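# Load four desk cartons onto cart, park it in yellow bay

## Task

Move all four cartons from the desk onto the utility cart, then bring the cart into the yellow bay so that each of its four wheels rests inside the taped outline and none sits on the tape. Every carton must lie fully within the edges of the cart's trays, with nothing overhanging. At the end the robot must have released everything and backed away; the result only counts if it stays in place without the robot holding it. The robot must not fall or be left leaning, or the task fails.

## Robot and tools

ROBOT. A Hello Robot Stretch 4 with one arm. It has an omni-wheel base, a lift that slides up a mast, a telescoping arm that reaches forward, a wrist with yaw, pitch and roll, and a two-finger gripper. It stands about 1.6 m tall, and the rim of its base lies within 0.23 m of the base origin. An unseen force may sometimes nudge a loose object.

FRAMES. Base frame: origin on the floor below the base centre, x ahead, y to the left, z up. hand_pose is reported in this frame and marks a point between the open fingertips (link pinch); with all wrist joints at 0 its axes line up with the base frame, and the printed value may be slightly off. The odometry frame is the base frame as it was when the scene began.

CAMERAS. head_camera (420x560) sits atop the mast, aimed forward and downward; turn the base to look elsewhere. head_left_camera and head_right_camera (fisheye, 420x672) sit beside it, angled more steeply down, and also show the base and arm. wrist_camera (616x392) sits behind the fingers and looks along them; the fingertips appear near the bottom of its image.

TOOL execute_actions. Argument "actions": a list holding one action, or empty to just read state and images. Argument "cameras": list of head_camera, head_left_camera, head_right_camera, wrist_camera or "all"; omitted, null or ["all"] gives every camera, [] gives none. An action holds "base", "joints" or both, plus optional "pace" and "contact_limits"; or it holds only "end_of_arm". All motions in it start at once and may end at different times.
- "base": exactly one key, each a relative move counted from where the base last reported itself. translate_m: metres straight ahead (negative backs up), -2 to 2. strafe_m: metres sideways, left positive, -2 to 2. rotate_rad: radians of turn in place, counter-clockwise seen from above positive, -3.2 to 3.2.
- "joints": one object for the single arm, keyed by joint name, each value an absolute target (not an offset). lift_m 0 to 1.2 (metres of height). arm_m 0 to 0.55 (metres of reach). wrist_yaw_rad -1.134 to 4.276 (0 points ahead, positive swings left, 3.14 is folded back, above 3.4 the arm may block it). wrist_pitch_rad -1.117 to 4.259 (0 level, 1.57 pointing down). wrist_roll_rad -1.117 to 4.259 (0 keeps both fingers level; positive turns clockwise when viewed from behind the gripper). gripper_m -0.038 to 0.141 (fingertip gap in metres; below 0 the tips squeeze together). Tolerances for "done": lift and arm ±0.004, yaw and roll ±0.02, pitch ±0.05, gripper ±0.004. A joint target past its range is clipped and reported; any other bad value or unknown key rejects the whole call.
- "pace": "slow", "default", "fast" or "max" (base up to 0.1/0.3/0.4/0.6 m/s and 1/2/3/4 rad/s). With lift_m above 0.2 the base is slowed further, down to 0.3 m/s and 1 rad/s at 1.2.
- "contact_limits": {"arm_m": value} from 0 (gentlest) to 0.75 (firmest), 0.5 if omitted; sets how hard the arm may push before halting.
- "end_of_arm": "enable_torque" revives any wrist or gripper motor that shut itself off.
A part left out of an action may keep driving toward its earlier target. At the start, lift_m 0.4 with wrist_yaw_rad 0 unfolds the wrist. Each action lasts at most 15 s.

TOOL wait: "seconds" 0 to 10; nothing new is commanded, then state and images come back. TOOL zoom_image: "camera" plus "region" [x0, y0, x1, y1] in pixels of that camera's latest full image, top-left origin, at most 504 by 504. TOOL read_manual: "section" "licences" only; no motion. TOOL finished_scene: "scene" is the current scene's number; it ends the scene for good and reports whether the task succeeded.

RESULTS. joint_positions: current joint values. base_odometry: wheel-count pose, heading -3.142 to 3.142, left positive; wheel slip shows up as travel. turned_by_wheels vs turned_by_imu: a gap over about 0.1 rad suggests a bump or slip. base_tilt: degrees, forward and right positive, with a fixed bias up to about 1.5. lidar_m: 12 distances in metres, 30-degree sectors, first straight ahead then counter-clockwise (4th left, 7th behind, 10th right); "-" means nothing seen or closer than 0.25 m; it sees from about 0.15 m up, so table tops appear, and may miss glass or thin legs. wrist_depth_mm: 7x7 grid of median depths, 100 to 2000 mm, read from top left. base_status and joint_status: "done", "off_target" (resting short, may still push), "contact_stop_at_<key>" (hit something; that part goes slack), "limit_stop_at_<name>" (e.g. own_body, tilt), "time_out", "torque_fault" (wrist or gripper motor went limp; send enable_torque). on_its_own lists uncommanded effects; "held at" is the held target. motor_effort: percent of maximum, positive toward larger joint values, peak of the last action in brackets; noisy and biased. A gripper_m reading or "done" does not prove a grasp; a firm squeeze shows as a gripper effort change. The pictures line gives the order of the images. If a call reports a stop, later calls in the same reply are skipped.

GRASPING. Command a gap smaller than the carton; squeezing tighter pulls it toward the wrist. If fingertips catch on a surface, lift up.

AVOID. Dropping or flinging cartons, slamming or shoving hard. Driving or turning with over 1 kg held and arm_m above 0.2, especially fast: it can tip. Steady pushes or pulls with a high gripper or high contact limit also risk tipping; past 6 degrees of lean, lift, arm and wheels go slack. Heavy loads in a level gripper can trip a torque fault. Tilting the gripper up while rolled can hit the robot's own body. Finish with the gripper open and the robot away from the cart.

Each tool is called after ">>>" in YAML: its name, and indented under it one key for each argument.

## Session

>>> execute_actions:
  actions: []

Scene clock: 0.00 s.
base_odometry: x=+0.000 y=+0.000 heading=+0.000 (m, m, rad; odometry frame)
turned_by_wheels: +0.000 (rad since the last result)
turned_by_imu: +0.000 (rad since the last result)
base_tilt: forward=+0.6 right=-0.7 (deg)
lidar_m: 1.86 0.95 0.92 1.02 2.04 2.01 2.17 0.82 0.77 1.83 1.69 1.69
base_status: not commanded
joint_positions: lift_m=+0.291 arm_m=+0.002 wrist_yaw_rad=+3.180 wrist_pitch_rad=-0.011 wrist_roll_rad=-0.015 gripper_m=+0.057
joint_status: not commanded
motor_effort: lift_m=+20 arm_m=-1 wrist_yaw_rad=+0 wrist_pitch_rad=-8 wrist_roll_rad=+1 gripper_m=-1 wheel_0=+0 wheel_1=+0 wheel_2=+0 (%)
hand_pose: x=-0.1192 y=+0.0764 z=+0.4728 quat_wxyz=(-0.019, +0.006, -0.007, +1.000) (m; base frame)
wrist_depth_mm: - 136 153 - - 1983 1756 / - 110 135 - - - 1708 / - 113 135 - - 1983 1808 / - 135 168 - - 1983 1808 / 208 - - - - 1983 1756 / 597 1661 200 1921 198 1863 1708 / 991 1138 1255 140 1229 1160 1229
pictures: head_camera, head_left_camera, head_right_camera, wrist_camera
Images, in order (width x height): head_camera 420x560, head_left_camera 420x672, head_right_camera 420x672, wrist_camera 616x392.

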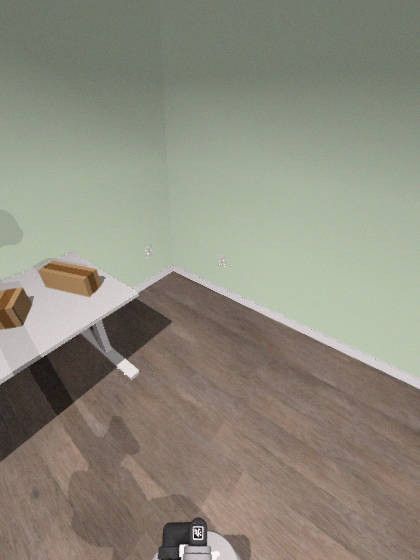

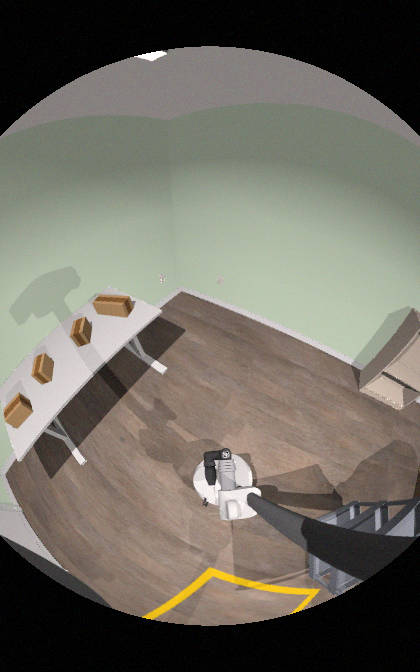

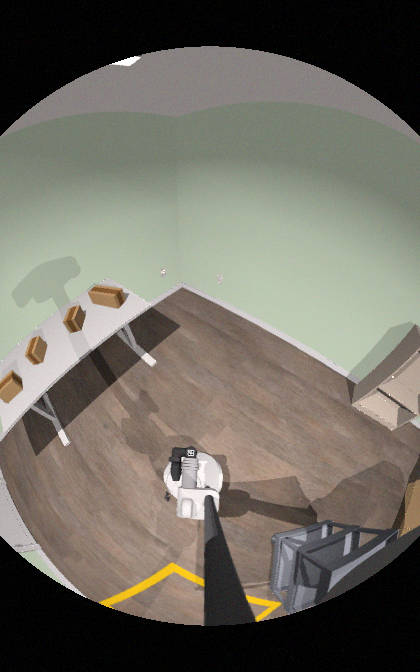

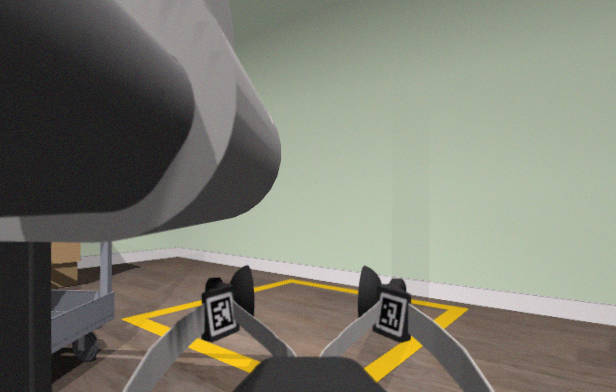

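>>> execute_actions:
  actions:
    - {"base":{"rotate_rad":-2.3},"joints":{"lift_m":0.4,"wrist_yaw_rad":3.14}}

Scene clock: 4.77 s.
base_odometry: x=+0.000 y=+0.000 heading=-2.300 (m, m, rad; odometry frame)
turned_by_wheels: -2.300 (rad since the last result)
turned_by_imu: -2.245 (rad since the last result)
base_tilt: forward=+0.7 right=-0.6 (deg)
lidar_m: 0.77 2.16 1.71 1.70 1.77 1.03 0.94 0.97 1.29 1.98 2.04 1.07
base_status: done
joint_positions: lift_m=+0.400 arm_m=+0.002 wrist_yaw_rad=+3.140 wrist_pitch_rad=-0.011 wrist_roll_rad=-0.015 gripper_m=+0.057
joint_status: all done
motor_effort: lift_m=+22(28) arm_m=-1(1) wrist_yaw_rad=+0(3) wrist_pitch_rad=-9(8) wrist_roll_rad=+1(1) gripper_m=-3(0) wheel_0=+0(5) wheel_1=-1(8) wheel_2=-1(4) (%)
hand_pose: x=-0.1159 y=+0.0879 z=+0.5813 quat_wxyz=(+0.001, +0.006, -0.007, +1.000) (m; base frame)
wrist_depth_mm: - 137 1863 1921 1983 - - / - 119 147 1983 - - - / - 119 152 1921 1983 1983 - / 116 136 215 1983 1537 - 1983 / 778 1808 1863 1983 1983 - - / 1576 1808 198 1863 197 1983 1983 / 1366 1430 1464 140 1464 1397 1499
pictures: head_camera, head_left_camera, head_right_camera, wrist_camera
Images, in order (width x height): head_camera 420x560, head_left_camera 420x672, head_right_camera 420x672, wrist_camera 616x392.

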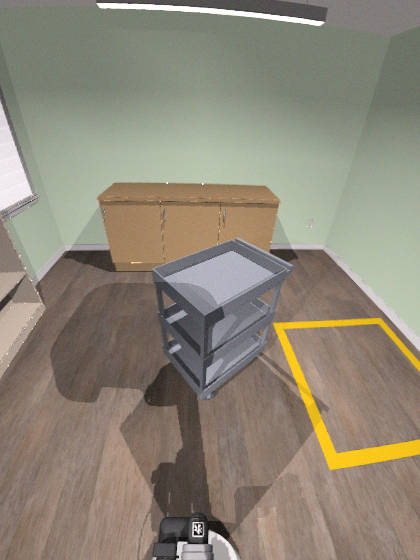

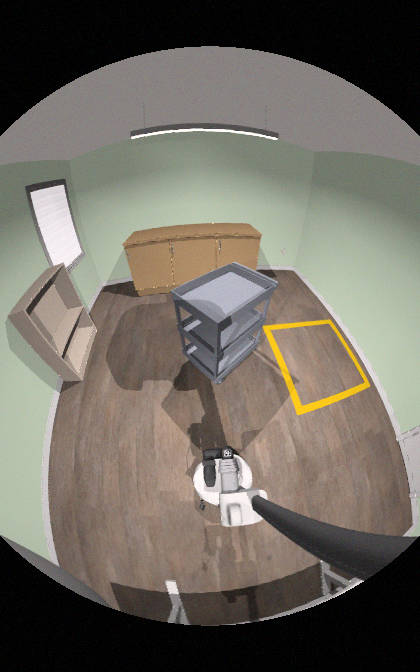

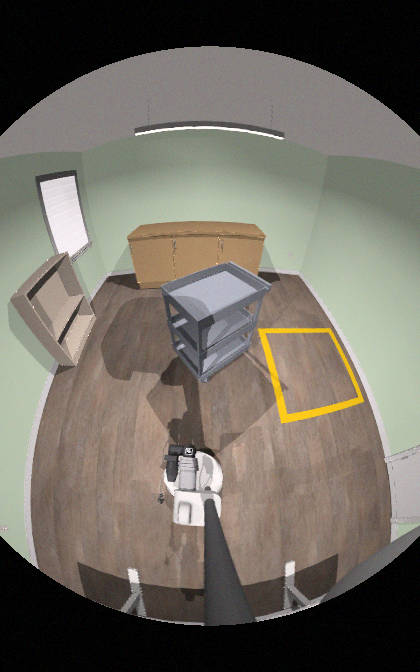

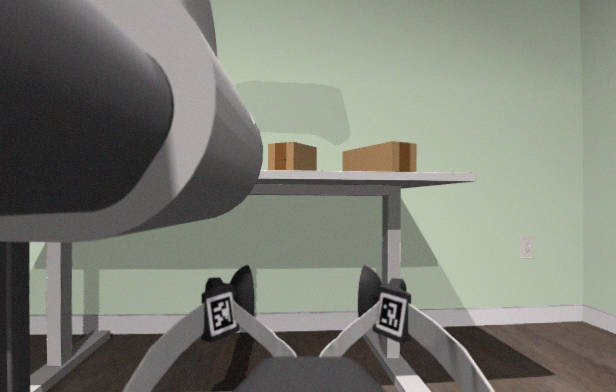

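>>> zoom_image:
  camera: "head_camera"
  region: [130, 220, 420, 480]

Region (130, 220, 420, 480) of head_camera's 420x560 image, scaled by 1.738, with more detail than that image has; it fills the top 452 rows of this view, and the rest is white.

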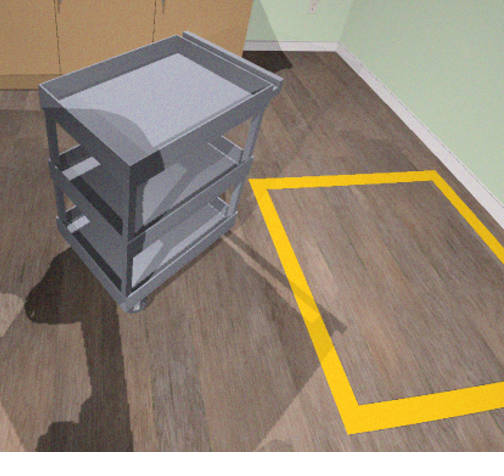

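>>> execute_actions:
  actions:
    - {"base":{"rotate_rad":0.65},"joints":{"wrist_yaw_rad":0}}
  cameras: []

>>> execute_actions:
  actions:
    - {"base":{"strafe_m":-1.05},"joints":{"lift_m":1.15,"wrist_pitch_rad":1.0,"gripper_m":0.1},"pace":"fast"}

Scene clock: 72.97 s.
base_odometry: x=+0.000 y=+0.000 heading=-1.650 (m, m, rad; odometry frame)
turned_by_wheels: +0.650 (rad since the last result)
turned_by_imu: +0.636 (rad since the last result)
base_tilt: forward=+0.7 right=-0.8 (deg)
lidar_m: 1.91 1.73 1.69 1.80 0.97 0.92 1.02 2.05 2.00 2.12 0.90 0.79
base_status: done
joint_positions: lift_m=+0.400 arm_m=+0.002 wrist_yaw_rad=+0.000 wrist_pitch_rad=-0.011 wrist_roll_rad=-0.015 gripper_m=+0.057
joint_status: all done
motor_effort: lift_m=+22(22) arm_m=-1(1) wrist_yaw_rad=-1(5) wrist_pitch_rad=-8(8) wrist_roll_rad=-1(0) gripper_m=-1(3) wheel_0=-1(5) wheel_1=+0(7) wheel_2=+0(7) (%)
hand_pose: x=+0.4609 y=-0.0873 z=+0.5813 quat_wxyz=(+1.000, -0.007, -0.006, +0.000) (m; base frame)
wrist_depth_mm: 1576 1808 - - - - - / 1499 1756 - - - - 574 / 1464 1808 - - - 1921 1708 / 1537 1863 - - - - 1808 / 1537 1756 - - - 854 878 / 1499 1661 198 - 198 1863 597 / 1397 1308 1464 140 1464 866 1537
pictures: none
No camera images: the call's "cameras" was empty. Leave "cameras" out to get every camera's image.

Scene clock: 76.83 s.
base_odometry: x=-1.047 y=+0.083 heading=-1.650 (m, m, rad; odometry frame)
turned_by_wheels: +0.000 (rad since the last result)
turned_by_imu: +0.000 (rad since the last result)
base_tilt: forward=+0.7 right=-0.7 (deg)
lidar_m: 0.62 0.64 2.33 2.10 1.57 1.49 1.53 1.17 1.08 1.21 1.67 1.75
base_status: done
joint_positions: lift_m=+1.150 arm_m=+0.002 wrist_yaw_rad=+0.000 wrist_pitch_rad=+1.001 wrist_roll_rad=-0.015 gripper_m=+0.100
joint_status: all done
motor_effort: lift_m=+22(25) arm_m=-1(1) wrist_yaw_rad=+0(1) wrist_pitch_rad=-5(5) wrist_roll_rad=+0(0) gripper_m=+0(1) wheel_0=-1(10) wheel_1=+2(11) wheel_2=+0(0) (%)
hand_pose: x=+0.3280 y=-0.0874 z=+1.0850 quat_wxyz=(+0.877, -0.007, +0.480, +0.004) (m; base frame)
wrist_depth_mm: 866 842 854 1983 1756 1576 1921 / 741 741 750 1921 1921 1808 1983 / 634 640 654 1618 1756 1756 1756 / 991 991 991 1576 1576 1576 1618 / 1366 1229 1255 1397 1430 1464 1464 / 1308 1281 212 1366 204 1336 1336 / 1182 1182 1229 141 1229 1205 1255
pictures: head_camera, head_left_camera, head_right_camera, wrist_camera
Images, in order (width x height): head_camera 420x560, head_left_camera 420x672, head_right_camera 420x672, wrist_camera 616x392.

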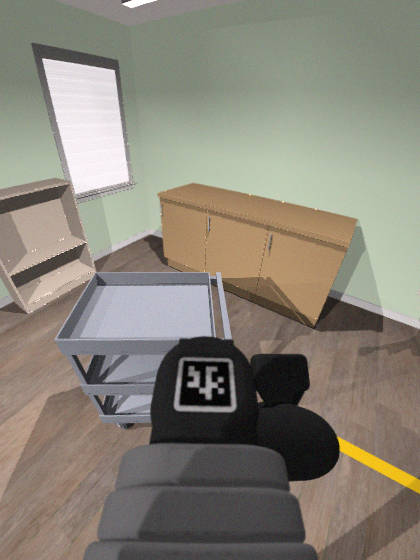

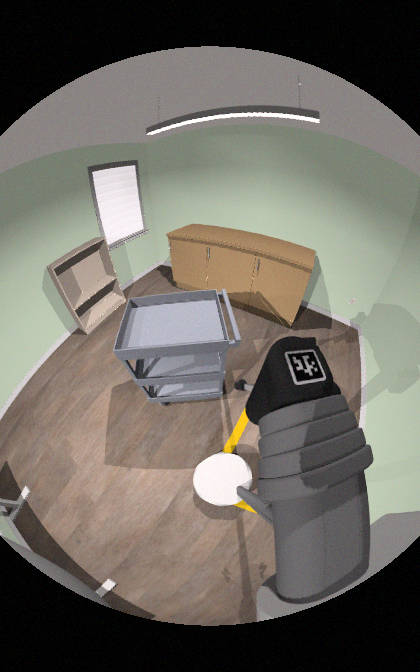

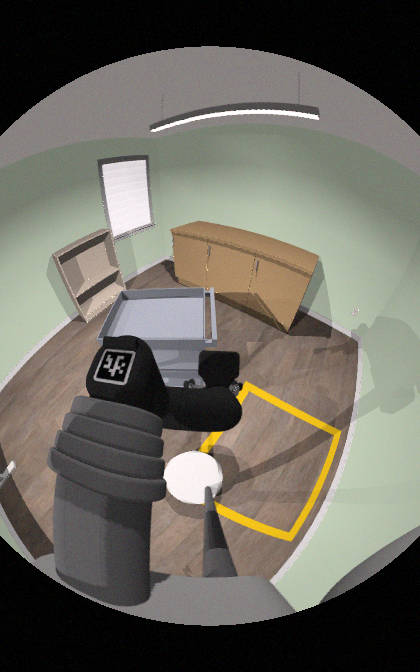

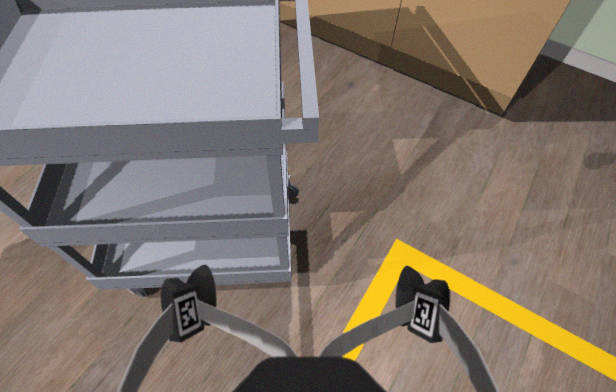

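>>> zoom_image:
  camera: "wrist_camera"
  region: [60, 0, 400, 320]

>>> zoom_image:
  camera: "head_left_camera"
  region: [100, 280, 270, 430]

Region (60, 0, 400, 320) of wrist_camera's 616x392 image, scaled by 1.482; it fills the top 474 rows of this view, and the rest is white.

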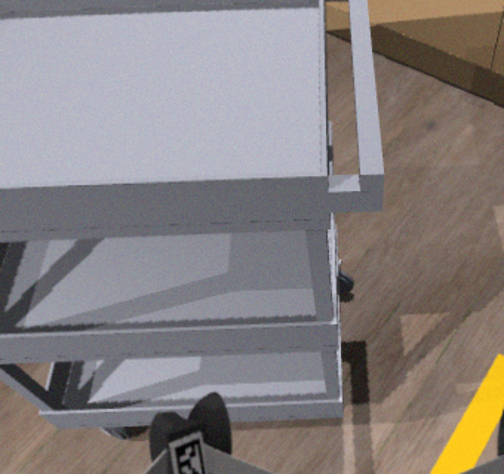

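Region (100, 280, 270, 430) of head_left_camera's 420x672 image, scaled by 2.965, with more detail than that image has; it fills the top 445 rows of this view, and the rest is white.

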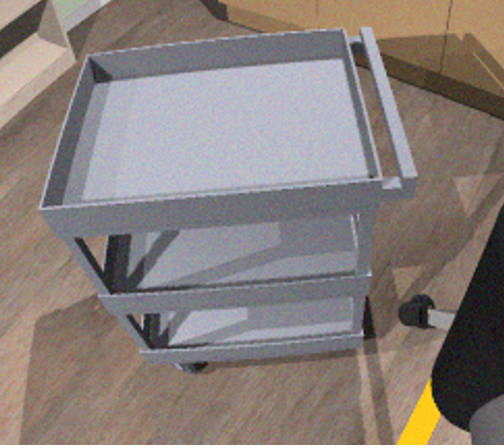

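>>> execute_actions:
  actions:
    - {"base":{"rotate_rad":-0.56},"joints":{"wrist_pitch_rad":1.57,"wrist_roll_rad":-0.56,"gripper_m":0.13,"lift_m":1.1}}
  cameras: []

>>> execute_actions:
  actions:
    - {"base":{"strafe_m":0.42},"joints":{"arm_m":0.3}}
  cameras: []

>>> execute_actions:
  actions:
    - {"base":{"translate_m":0.15},"joints":{"arm_m":0.36}}

Scene clock: 157.40 s.
base_odometry: x=-1.047 y=+0.083 heading=-2.210 (m, m, rad; odometry frame)
turned_by_wheels: -0.560 (rad since the last result)
turned_by_imu: -0.546 (rad since the last result)
base_tilt: forward=+0.7 right=-0.6 (deg)
lidar_m: 1.73 0.65 0.66 2.30 2.70 1.58 1.52 1.59 1.16 1.10 1.19 1.62
base_status: done
joint_positions: lift_m=+1.100 arm_m=+0.002 wrist_yaw_rad=+0.000 wrist_pitch_rad=+1.570 wrist_roll_rad=-0.559 gripper_m=+0.130
joint_status: all done
motor_effort: lift_m=+16(21) arm_m=-1(1) wrist_yaw_rad=+0(0) wrist_pitch_rad=-1(1) wrist_roll_rad=-1(8) gripper_m=+2(2) wheel_0=+2(4) wheel_1=-1(5) wheel_2=+0(5) (%)
hand_pose: x=+0.1728 y=-0.0874 z=+0.9900 quat_wxyz=(+0.680, -0.195, +0.679, +0.195) (m; base frame)
wrist_depth_mm: 1205 1229 1229 1229 1255 1255 1229 / 1255 1205 1229 1229 1229 1255 1229 / 1229 1205 1255 1205 1255 1229 1255 / 1229 1205 1025 1229 1255 1281 1229 / 1229 1229 1008 1008 1229 1229 1255 / 1255 213 1042 1229 1255 1229 1255 / 1255 1229 1205 147 1229 1255 1229
pictures: none
No camera images: the call's "cameras" was empty. Leave "cameras" out to get every camera's image.

Scene clock: 160.13 s.
base_odometry: x=-0.710 y=-0.167 heading=-2.210 (m, m, rad; odometry frame)
turned_by_wheels: +0.000 (rad since the last result)
turned_by_imu: +0.000 (rad since the last result)
base_tilt: forward=+0.7 right=-0.7 (deg)
lidar_m: 0.43 0.39 0.42 1.91 2.26 1.56 1.52 2.16 1.62 1.53 1.60 2.23
base_status: done
joint_positions: lift_m=+1.100 arm_m=+0.299 wrist_yaw_rad=+0.000 wrist_pitch_rad=+1.570 wrist_roll_rad=-0.560 gripper_m=+0.130
joint_status: all done
motor_effort: lift_m=+17(17) arm_m=+6(6) wrist_yaw_rad=-1(1) wrist_pitch_rad=-2(0) wrist_roll_rad=-2(3) gripper_m=+2(1) wheel_0=+1(7) wheel_1=-2(8) wheel_2=+0(1) (%)
hand_pose: x=+0.4702 y=-0.0874 z=+0.9899 quat_wxyz=(+0.680, -0.195, +0.679, +0.195) (m; base frame)
wrist_depth_mm: 418 421 421 424 407 1229 1255 / 418 418 421 421 424 1229 1229 / 424 421 421 421 421 1255 1229 / 1205 1205 1229 1229 1229 1229 1255 / 1229 1281 1229 1229 1229 1229 1281 / 1229 213 1025 1229 1255 1255 1229 / 1205 1025 1008 147 1229 1229 1229
pictures: none
No camera images: the call's "cameras" was empty. Leave "cameras" out to get every camera's image.

Scene clock: 161.97 s.
base_odometry: x=-0.799 y=-0.288 heading=-2.210 (m, m, rad; odometry frame)
turned_by_wheels: +0.000 (rad since the last result)
turned_by_imu: +0.000 (rad since the last result)
base_tilt: forward=+0.7 right=-0.7 (deg)
lidar_m: 0.31 0.27 0.27 0.41 2.27 1.70 1.64 2.20 1.59 1.53 1.58 0.46
base_status: done
joint_positions: lift_m=+1.100 arm_m=+0.359 wrist_yaw_rad=+0.000 wrist_pitch_rad=+1.570 wrist_roll_rad=-0.560 gripper_m=+0.130
joint_status: all done
motor_effort: lift_m=+17(17) arm_m=+6(6) wrist_yaw_rad=+0(0) wrist_pitch_rad=-1(1) wrist_roll_rad=-3(0) gripper_m=+1(2) wheel_0=+1(5) wheel_1=+1(3) wheel_2=+0(10) (%)
hand_pose: x=+0.5301 y=-0.0874 z=+0.9899 quat_wxyz=(+0.680, -0.195, +0.679, +0.195) (m; base frame)
wrist_depth_mm: 418 418 421 750 1255 1229 1205 / 418 424 424 1025 1229 1229 1255 / 421 424 421 676 1255 1205 1205 / 421 421 421 676 1255 1229 1255 / 421 421 421 564 1255 1229 1229 / 418 213 392 375 1229 1255 1229 / 1229 1008 1008 147 1229 1229 1229
pictures: head_camera, head_left_camera, head_right_camera, wrist_camera
Images, in order (width x height): head_camera 420x560, head_left_camera 420x672, head_right_camera 420x672, wrist_camera 616x392.

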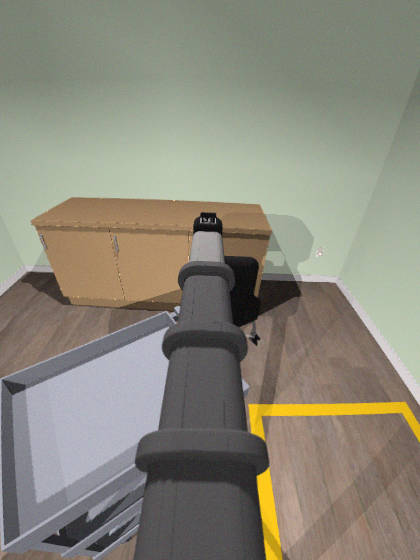

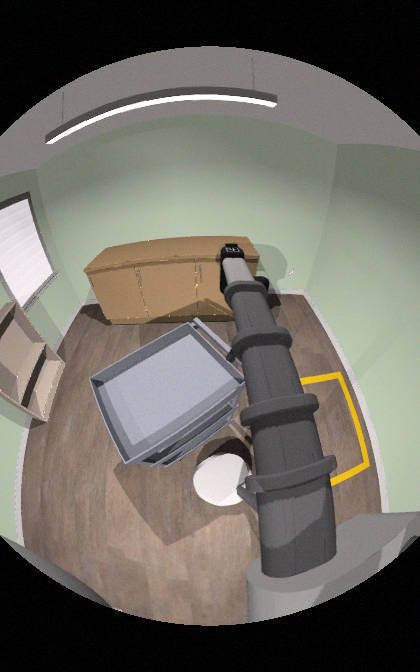

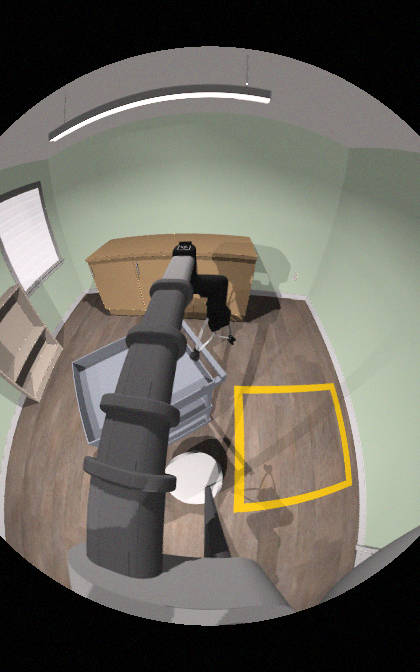

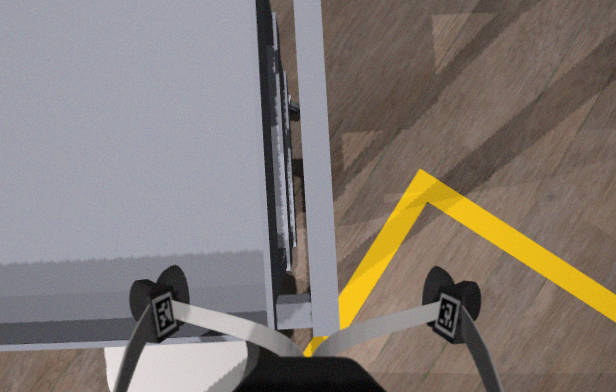

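>>> execute_actions:
  actions:
    - {"joints":{"arm_m":0.385,"lift_m":0.945,"gripper_m":0.11}}
  cameras: ["wrist_camera","head_right_camera"]

Scene clock: 175.53 s.
base_odometry: x=-0.799 y=-0.288 heading=-2.210 (m, m, rad; odometry frame)
turned_by_wheels: +0.000 (rad since the last result)
turned_by_imu: +0.001 (rad since the last result)
base_tilt: forward=+0.7 right=-0.7 (deg)
lidar_m: 0.30 0.27 0.29 0.39 2.24 1.69 1.64 2.18 1.59 1.54 1.62 0.50
base_status: not commanded
joint_positions: lift_m=+0.945 arm_m=+0.384 wrist_yaw_rad=+0.000 wrist_pitch_rad=+1.570 wrist_roll_rad=-0.560 gripper_m=+0.110
joint_status: all done
motor_effort: lift_m=+16(16) arm_m=+6(6) wrist_yaw_rad=+0(0) wrist_pitch_rad=-2(2) wrist_roll_rad=+0(2) gripper_m=+1(1) wheel_0=+1(1) wheel_1=+1(1) wheel_2=+1(0) (%)
hand_pose: x=+0.5551 y=-0.0874 z=+0.8350 quat_wxyz=(+0.680, -0.195, +0.679, +0.195) (m; base frame)
wrist_depth_mm: 264 265 264 193 1078 1060 1078 / 264 264 264 193 1078 1060 1078 / 264 264 264 193 1078 1078 1098 / 264 264 264 193 1078 1078 1078 / 263 264 266 194 1078 1078 1060 / 265 264 199 194 214 1060 1078 / 264 265 249 142 1078 1078 1078
pictures: head_right_camera, wrist_camera
Images, in order (width x height): head_right_camera 420x672, wrist_camera 616x392.

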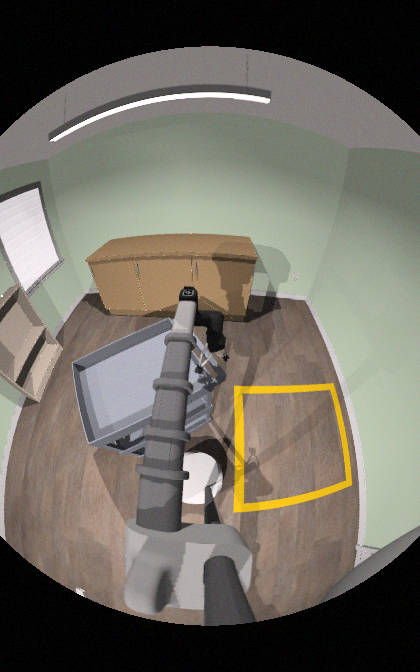

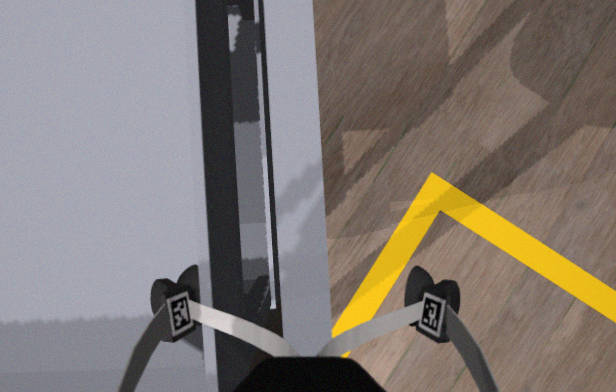

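>>> execute_actions:
  actions:
    - {"joints":{"lift_m":0.962,"wrist_roll_rad":-0.61,"gripper_m":0.03}}
  cameras: ["wrist_camera","head_right_camera"]

Scene clock: 184.20 s.
base_odometry: x=-0.799 y=-0.288 heading=-2.210 (m, m, rad; odometry frame)
turned_by_wheels: +0.000 (rad since the last result)
turned_by_imu: +0.001 (rad since the last result)
base_tilt: forward=+0.7 right=-0.7 (deg)
lidar_m: 0.31 0.26 0.28 0.39 2.25 1.71 1.68 2.17 1.61 1.54 1.62 0.51
base_status: not commanded
joint_positions: lift_m=+0.961 arm_m=+0.384 wrist_yaw_rad=+0.001 wrist_pitch_rad=+1.569 wrist_roll_rad=-0.610 gripper_m=+0.031
joint_status: all done
motor_effort: lift_m=+32(33) arm_m=+6(6) wrist_yaw_rad=-2(5) wrist_pitch_rad=+3(16) wrist_roll_rad=-2(4) gripper_m=-28(28) wheel_0=-1(6) wheel_1=+1(2) wheel_2=+0(1) (%)
hand_pose: x=+0.5556 y=-0.0874 z=+0.8507 quat_wxyz=(+0.675, -0.213, +0.674, +0.212) (m; base frame)
wrist_depth_mm: 272 272 271 525 1078 1078 1078 / 273 272 270 591 1078 1078 1060 / 272 272 271 286 1078 1078 1078 / 271 272 271 278 1078 1078 1060 / 273 273 272 603 1078 1098 1078 / 273 273 200 445 200 1098 1060 / 273 272 272 200 1078 1078 1060
pictures: head_right_camera, wrist_camera
Images, in order (width x height): head_right_camera 420x672, wrist_camera 616x392.

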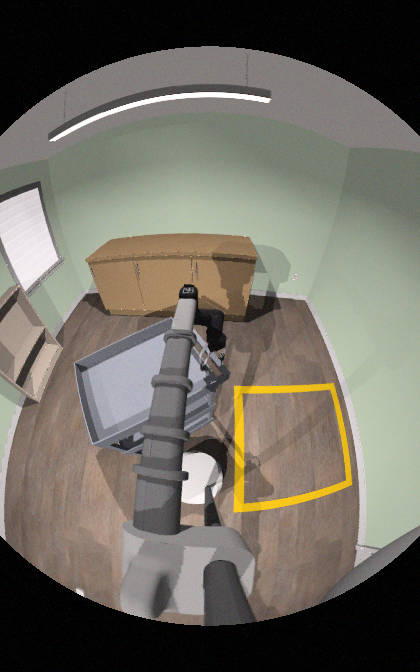

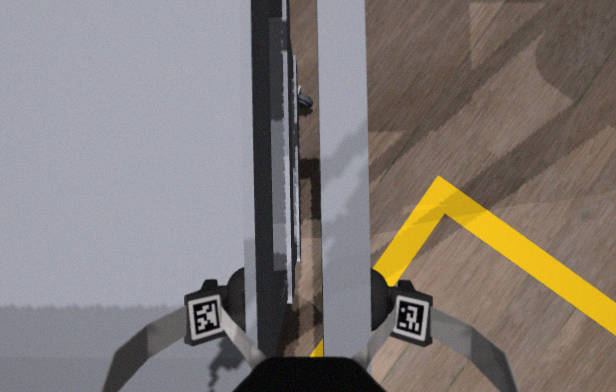

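>>> execute_actions:
  actions:
    - {"base":{"translate_m":-0.12},"joints":{"lift_m":0.955,"wrist_roll_rad":-0.45},"pace":"slow"}
  cameras: ["wrist_camera","head_left_camera"]

Scene clock: 210.90 s.
base_odometry: x=-0.728 y=-0.191 heading=-2.210 (m, m, rad; odometry frame)
turned_by_wheels: +0.000 (rad since the last result)
turned_by_imu: +0.002 (rad since the last result)
base_tilt: forward=+0.7 right=-0.7 (deg)
lidar_m: 0.35 0.35 0.39 1.91 2.24 1.58 1.54 2.16 1.61 1.52 1.60 0.47
base_status: done
joint_positions: lift_m=+0.955 arm_m=+0.384 wrist_yaw_rad=-0.001 wrist_pitch_rad=+1.566 wrist_roll_rad=-0.448 gripper_m=+0.031
joint_status: all done
motor_effort: lift_m=+25(29) arm_m=+5(6) wrist_yaw_rad=+2(25) wrist_pitch_rad=+10(10) wrist_roll_rad=-6(27) gripper_m=-21(27) wheel_0=-2(3) wheel_1=-2(3) wheel_2=+3(7) (%)
hand_pose: x=+0.5563 y=-0.0874 z=+0.8443 quat_wxyz=(+0.691, -0.157, +0.688, +0.156) (m; base frame)
wrist_depth_mm: 268 268 268 597 1078 1078 1060 / 267 268 270 591 1078 1078 1078 / 270 270 268 591 1098 1042 1060 / 268 270 268 591 1060 1060 1098 / 268 268 270 597 1078 1078 1078 / 268 270 191 282 198 1078 1078 / 268 270 270 198 1078 1078 1060
pictures: head_left_camera, wrist_camera
Images, in order (width x height): head_left_camera 420x672, wrist_camera 616x392.

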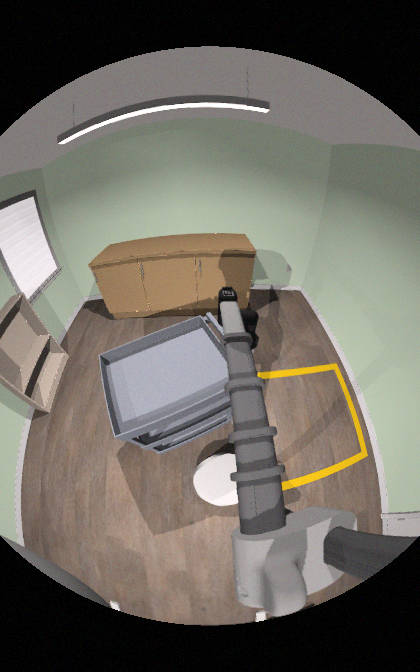

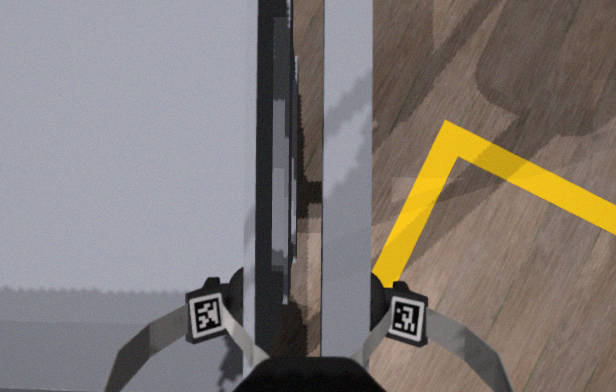

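Works well. Continue.

>>> execute_actions:
  actions:
    - {"base":{"translate_m":-0.15},"joints":{"wrist_roll_rad":-0.23},"pace":"slow"}
  cameras: []

>>> execute_actions:
  actions:
    - {"base":{"translate_m":-0.15},"joints":{"wrist_roll_rad":0.0},"pace":"slow"}
  cameras: ["wrist_camera","head_left_camera","head_right_camera"]

Scene clock: 217.90 s.
base_odometry: x=-0.638 y=-0.071 heading=-2.210 (m, m, rad; odometry frame)
turned_by_wheels: +0.000 (rad since the last result)
turned_by_imu: +0.002 (rad since the last result)
base_tilt: forward=+0.8 right=-0.7 (deg)
lidar_m: 0.39 0.40 0.52 2.18 2.26 1.42 1.36 2.19 1.61 1.52 1.61 2.26
base_status: done
joint_positions: lift_m=+0.955 arm_m=+0.384 wrist_yaw_rad=-0.002 wrist_pitch_rad=+1.565 wrist_roll_rad=-0.226 gripper_m=+0.031
joint_status: all done
motor_effort: lift_m=+25(25) arm_m=+5(5) wrist_yaw_rad=+5(25) wrist_pitch_rad=+12(13) wrist_roll_rad=-9(30) gripper_m=-20(24) wheel_0=-1(3) wheel_1=-2(3) wheel_2=+2(4) (%)
hand_pose: x=+0.5565 y=-0.0874 z=+0.8443 quat_wxyz=(+0.705, -0.079, +0.701, +0.079) (m; base frame)
wrist_depth_mm: 267 268 268 597 1078 1098 1078 / 268 268 267 591 1098 1078 1078 / 267 268 268 597 1078 1078 1078 / 268 270 268 597 1078 1078 1078 / 268 270 268 521 1078 1078 1098 / 268 268 194 397 198 1098 1078 / 270 268 270 198 1098 1078 1060
pictures: none
No camera images: the call's "cameras" was empty. Leave "cameras" out to get every camera's image.

Scene clock: 220.67 s.
base_odometry: x=-0.549 y=+0.049 heading=-2.210 (m, m, rad; odometry frame)
turned_by_wheels: +0.000 (rad since the last result)
turned_by_imu: +0.002 (rad since the last result)
base_tilt: forward=+0.7 right=-0.7 (deg)
lidar_m: 0.41 0.46 0.68 2.17 2.28 1.26 1.22 1.29 1.59 1.54 1.62 2.23
base_status: done
joint_positions: lift_m=+0.955 arm_m=+0.384 wrist_yaw_rad=-0.002 wrist_pitch_rad=+1.564 wrist_roll_rad=+0.004 gripper_m=+0.031
joint_status: all done
motor_effort: lift_m=+25(25) arm_m=+5(5) wrist_yaw_rad=+6(23) wrist_pitch_rad=+14(15) wrist_roll_rad=-12(27) gripper_m=-21(22) wheel_0=+0(4) wheel_1=-2(2) wheel_2=+4(9) (%)
hand_pose: x=+0.5568 y=-0.0874 z=+0.8443 quat_wxyz=(+0.709, +0.002, +0.705, -0.002) (m; base frame)
wrist_depth_mm: 268 267 268 525 1098 1078 1098 / 270 267 270 591 1098 1078 1078 / 267 268 268 597 1098 1118 1060 / 267 267 268 525 1078 1098 1060 / 267 270 270 525 1098 1078 1078 / 270 268 193 436 200 1078 1078 / 268 268 268 200 1078 1098 1098
pictures: head_left_camera, head_right_camera, wrist_camera
Images, in order (width x height): head_left_camera 420x672, head_right_camera 420x672, wrist_camera 616x392.

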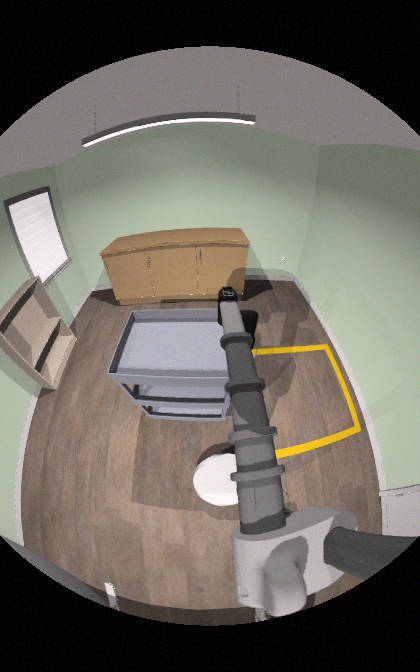

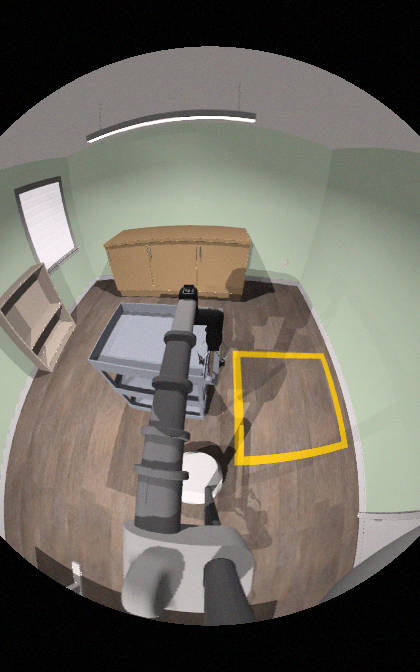

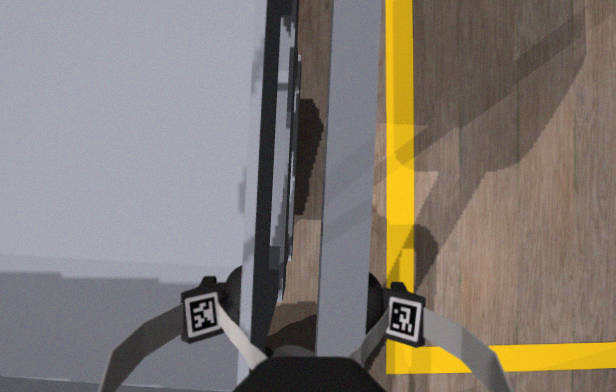

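>>> execute_actions:
  actions:
    - {"base":{"strafe_m":-1.0}}
  cameras: ["wrist_camera","head_left_camera","head_right_camera"]

Scene clock: 232.93 s.
base_odometry: x=-1.352 y=+0.645 heading=-2.210 (m, m, rad; odometry frame)
turned_by_wheels: +0.000 (rad since the last result)
turned_by_imu: +0.011 (rad since the last result)
base_tilt: forward=+0.7 right=-0.6 (deg)
lidar_m: 0.36 0.35 0.41 2.94 1.78 1.40 2.01 0.78 0.55 0.53 0.59 0.82
base_status: done
joint_positions: lift_m=+0.955 arm_m=+0.384 wrist_yaw_rad=+0.009 wrist_pitch_rad=+1.577 wrist_roll_rad=-0.013 gripper_m=+0.031
joint_status: not commanded
on_its_own: wrist_yaw_rad is at rest, and its effort (-25) is outside its rest range (-13 to +13); wrist_pitch_rad is at rest, and its effort (-24) is outside its rest range (-23 to +23); wrist_roll_rad is at rest, and its effort (+38) is outside its rest range (-13 to +13)
motor_effort: lift_m=+25(25) arm_m=+4(4) wrist_yaw_rad=-25(25) wrist_pitch_rad=-24(29) wrist_roll_rad=+38(39) gripper_m=-24(25) wheel_0=+1(17) wheel_1=+2(7) wheel_2=+0(8) (%)
hand_pose: x=+0.5540 y=-0.0874 z=+0.8443 quat_wxyz=(+0.705, -0.008, +0.709, +0.008) (m; base frame)
wrist_depth_mm: 266 266 272 1078 1060 1078 768 / 265 266 285 1060 1060 1098 750 / 265 267 267 198 1078 1060 759 / 268 267 267 198 1078 1060 741 / 267 268 268 200 1098 1025 741 / 270 270 200 277 200 917 732 / 270 270 271 208 1098 917 723
pictures: head_left_camera, head_right_camera, wrist_camera
Images, in order (width x height): head_left_camera 420x672, head_right_camera 420x672, wrist_camera 616x392.

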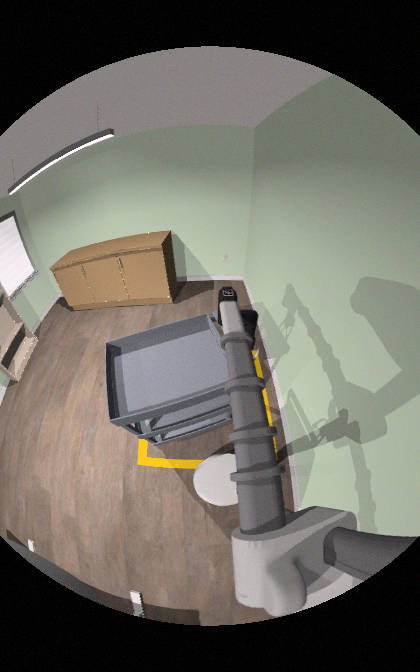

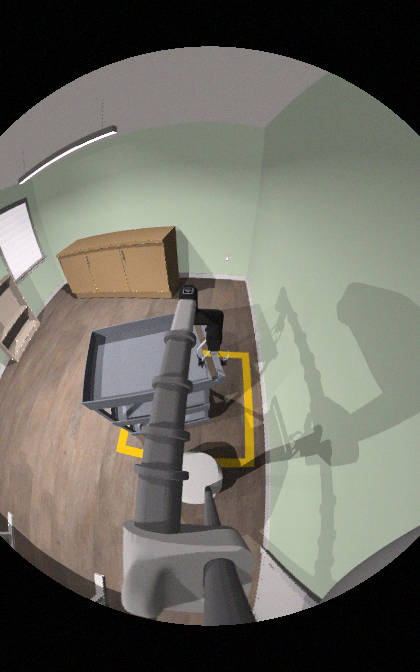

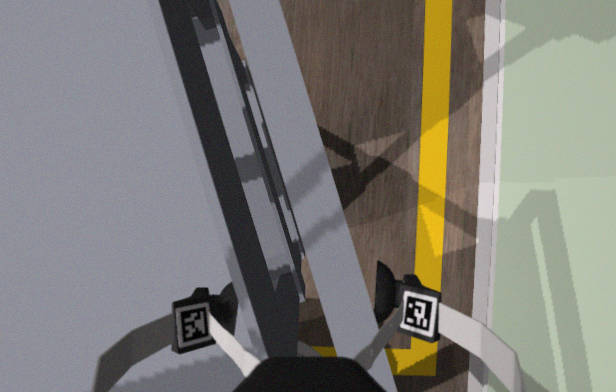

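>>> zoom_image:
  camera: "head_left_camera"
  region: [90, 300, 300, 490]

Region (90, 300, 300, 490) of head_left_camera's 420x672 image, scaled by 2.400, with more detail than that image has; it fills the top 456 rows of this view, and the rest is white.

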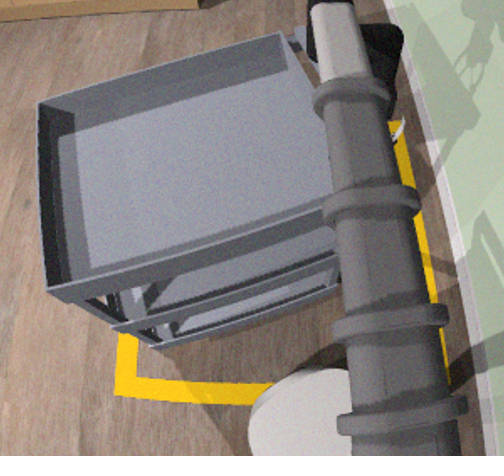

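>>> execute_actions:
  actions:
    - {"base":{"strafe_m":-0.14},"joints":{"wrist_roll_rad":-0.2},"pace":"slow"}
  cameras: []

>>> execute_actions:
  actions:
    - {"base":{"translate_m":-0.14},"joints":{"wrist_roll_rad":0.0},"pace":"slow"}
  cameras: ["wrist_camera","head_left_camera","head_right_camera"]

Scene clock: 256.10 s.
base_odometry: x=-1.464 y=+0.728 heading=-2.210 (m, m, rad; odometry frame)
turned_by_wheels: +0.000 (rad since the last result)
turned_by_imu: +0.003 (rad since the last result)
base_tilt: forward=+0.7 right=-0.7 (deg)
lidar_m: 0.38 0.37 0.44 3.11 1.77 1.46 1.50 0.59 0.42 0.39 0.40 0.62
base_status: done
joint_positions: lift_m=+0.955 arm_m=+0.384 wrist_yaw_rad=+0.002 wrist_pitch_rad=+1.571 wrist_roll_rad=-0.203 gripper_m=+0.030
joint_status: all done
motor_effort: lift_m=+25(25) arm_m=+4(4) wrist_yaw_rad=-6(25) wrist_pitch_rad=-6(23) wrist_roll_rad=+8(37) gripper_m=-22(23) wheel_0=+1(14) wheel_1=+0(4) wheel_2=+2(4) (%)
hand_pose: x=+0.5552 y=-0.0874 z=+0.8443 quat_wxyz=(+0.703, -0.072, +0.704, +0.072) (m; base frame)
wrist_depth_mm: 267 267 267 198 1078 1008 668 / 268 266 267 198 1078 946 640 / 268 268 268 198 1078 891 609 / 270 270 270 525 1098 831 574 / 268 268 271 521 1078 759 544 / 270 270 200 392 200 691 521 / 270 270 270 200 946 559 500
pictures: none
No camera images: the call's "cameras" was empty. Leave "cameras" out to get every camera's image.

Scene clock: 258.77 s.
base_odometry: x=-1.381 y=+0.841 heading=-2.210 (m, m, rad; odometry frame)
turned_by_wheels: +0.000 (rad since the last result)
turned_by_imu: +0.001 (rad since the last result)
base_tilt: forward=+0.7 right=-0.7 (deg)
lidar_m: 0.42 0.45 0.60 3.30 1.56 1.34 1.44 0.57 0.40 0.39 0.43 0.62
base_status: done
joint_positions: lift_m=+0.955 arm_m=+0.384 wrist_yaw_rad=+0.001 wrist_pitch_rad=+1.567 wrist_roll_rad=-0.001 gripper_m=+0.030
joint_status: all done
motor_effort: lift_m=+25(25) arm_m=+4(4) wrist_yaw_rad=-3(30) wrist_pitch_rad=+8(6) wrist_roll_rad=+2(35) gripper_m=-21(24) wheel_0=-3(5) wheel_1=-1(3) wheel_2=+0(8) (%)
hand_pose: x=+0.5564 y=-0.0874 z=+0.8443 quat_wxyz=(+0.709, -0.001, +0.706, +0.001) (m; base frame)
wrist_depth_mm: 267 268 268 199 1078 768 535 / 267 267 268 199 1078 778 535 / 268 268 268 200 1098 778 535 / 268 268 268 544 1078 768 535 / 268 268 268 525 1078 759 535 / 270 270 198 455 200 699 530 / 270 268 270 200 1098 621 525
pictures: head_left_camera, head_right_camera, wrist_camera
Images, in order (width x height): head_left_camera 420x672, head_right_camera 420x672, wrist_camera 616x392.

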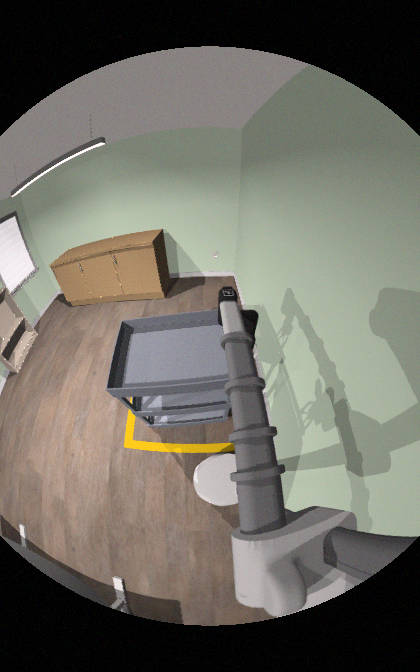

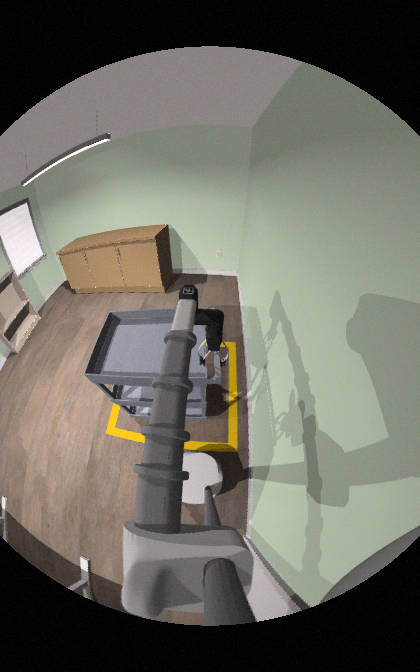

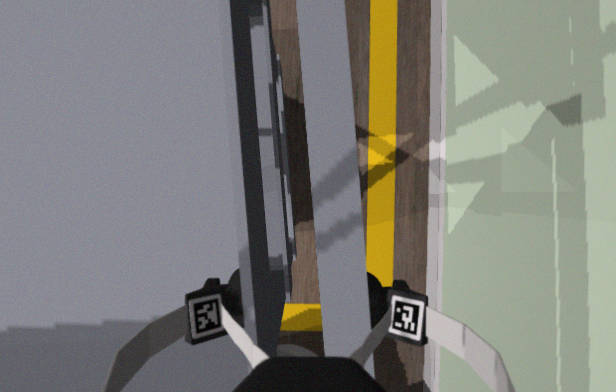

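>>> execute_actions:
  actions:
    - {"joints":{"gripper_m":0.11}}
  cameras: []

>>> execute_actions:
  actions:
    - {"joints":{"lift_m":1.03}}
  cameras: []

>>> execute_actions:
  actions:
    - {"base":{"strafe_m":0.6},"joints":{"arm_m":0.0,"gripper_m":0.14}}
  cameras: ["head_camera","head_left_camera","head_right_camera"]

Scene clock: 265.77 s.
base_odometry: x=-1.381 y=+0.841 heading=-2.210 (m, m, rad; odometry frame)
turned_by_wheels: +0.000 (rad since the last result)
turned_by_imu: +0.001 (rad since the last result)
base_tilt: forward=+0.6 right=-0.7 (deg)
lidar_m: 0.42 0.41 0.59 3.30 1.53 1.35 1.45 0.58 0.41 0.38 0.41 0.62
base_status: not commanded
joint_positions: lift_m=+0.955 arm_m=+0.384 wrist_yaw_rad=+0.000 wrist_pitch_rad=+1.570 wrist_roll_rad=+0.000 gripper_m=+0.110
joint_status: all done
motor_effort: lift_m=+22(25) arm_m=+4(4) wrist_yaw_rad=+0(4) wrist_pitch_rad=-3(8) wrist_roll_rad=-1(2) gripper_m=+1(20) wheel_0=-2(3) wheel_1=+0(1) wheel_2=+1(0) (%)
hand_pose: x=+0.5553 y=-0.0874 z=+0.8446 quat_wxyz=(+0.707, +0.000, +0.707, +0.000) (m; base frame)
wrist_depth_mm: 271 271 272 539 1060 759 535 / 271 272 272 203 1078 788 539 / 272 273 273 204 1098 768 530 / 272 273 273 554 1078 768 535 / 272 273 274 530 1078 759 530 / 273 272 204 459 204 661 525 / 272 273 273 142 1098 654 525
pictures: none
No camera images: the call's "cameras" was empty. Leave "cameras" out to get every camera's image.

Scene clock: 267.07 s.
base_odometry: x=-1.381 y=+0.841 heading=-2.210 (m, m, rad; odometry frame)
turned_by_wheels: +0.000 (rad since the last result)
turned_by_imu: +0.000 (rad since the last result)
base_tilt: forward=+0.7 right=-0.8 (deg)
lidar_m: 0.41 0.43 0.57 3.29 1.56 1.37 1.44 0.58 0.42 0.40 0.43 0.60
base_status: not commanded
joint_positions: lift_m=+1.030 arm_m=+0.384 wrist_yaw_rad=+0.000 wrist_pitch_rad=+1.570 wrist_roll_rad=+0.000 gripper_m=+0.110
joint_status: all done
motor_effort: lift_m=+23(25) arm_m=+4(4) wrist_yaw_rad=+0(0) wrist_pitch_rad=-3(3) wrist_roll_rad=-1(1) gripper_m=+1(3) wheel_0=-2(2) wheel_1=-1(1) wheel_2=+0(1) (%)
hand_pose: x=+0.5553 y=-0.0874 z=+0.9194 quat_wxyz=(+0.707, +0.000, +0.707, +0.000) (m; base frame)
wrist_depth_mm: 345 347 347 1160 1160 768 535 / 347 347 349 683 1160 768 535 / 345 347 347 668 1138 778 535 / 347 349 347 370 1160 778 535 / 345 347 349 306 1138 768 525 / 347 349 345 279 215 661 525 / 345 319 330 142 1160 661 525
pictures: none
No camera images: the call's "cameras" was empty. Leave "cameras" out to get every camera's image.

Scene clock: 270.40 s.
base_odometry: x=-0.899 y=+0.483 heading=-2.210 (m, m, rad; odometry frame)
turned_by_wheels: +0.000 (rad since the last result)
turned_by_imu: +0.001 (rad since the last result)
base_tilt: forward=+0.7 right=-0.7 (deg)
lidar_m: 0.40 2.26 2.54 2.71 1.55 1.13 1.11 1.37 1.02 0.98 0.63 0.42
base_status: done
joint_positions: lift_m=+1.030 arm_m=+0.002 wrist_yaw_rad=+0.000 wrist_pitch_rad=+1.570 wrist_roll_rad=+0.000 gripper_m=+0.140
joint_status: all done
joint sent to its limit — the command would take arm_m past its lower limit, so that joint was sent only as far as its limit.
motor_effort: lift_m=+23(23) arm_m=-6(7) wrist_yaw_rad=+0(1) wrist_pitch_rad=-2(3) wrist_roll_rad=+2(0) gripper_m=+5(1) wheel_0=+1(7) wheel_1=-1(8) wheel_2=+0(0) (%)
hand_pose: x=+0.1735 y=-0.0874 z=+0.9195 quat_wxyz=(+0.707, +0.000, +0.707, +0.000) (m; base frame)
wrist_depth_mm: 1160 1138 1160 683 676 691 676 / 1160 1160 1138 831 931 976 1160 / 1182 1138 1160 1160 1182 1182 1160 / 1160 1160 1138 1160 1160 1182 1182 / 1160 1160 931 931 1160 1182 1182 / 1160 202 931 960 1160 213 1182 / 1160 1138 1160 141 1160 1182 1160
pictures: head_camera, head_left_camera, head_right_camera
Images, in order (width x height): head_camera 420x560, head_left_camera 420x672, head_right_camera 420x672.

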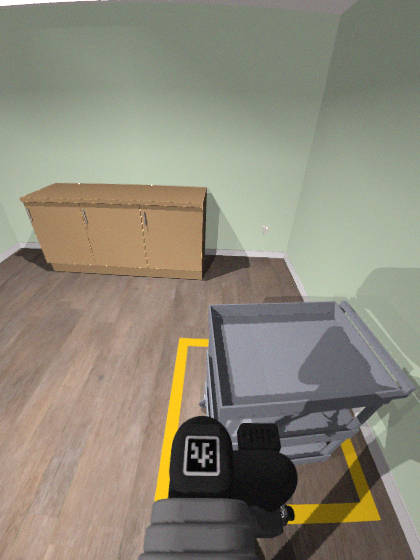

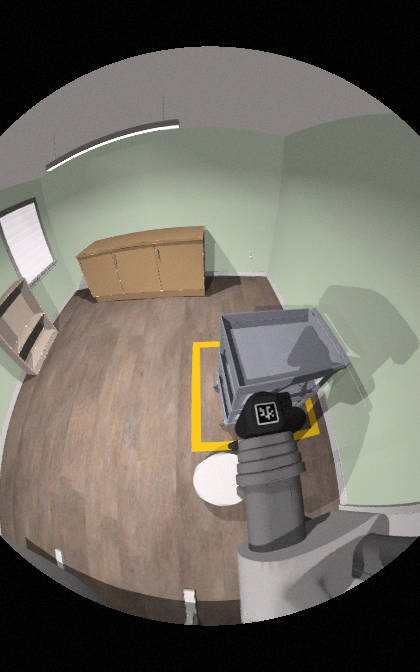

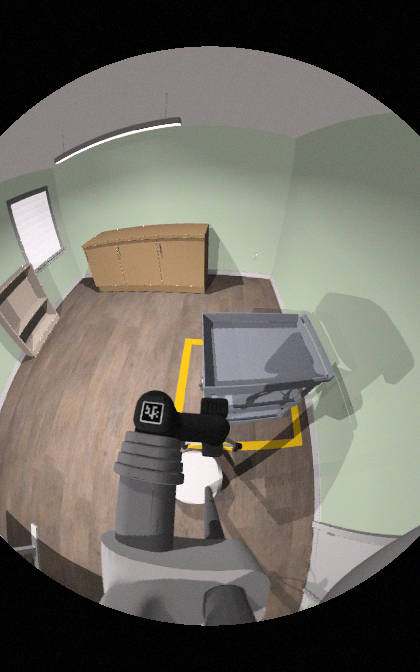

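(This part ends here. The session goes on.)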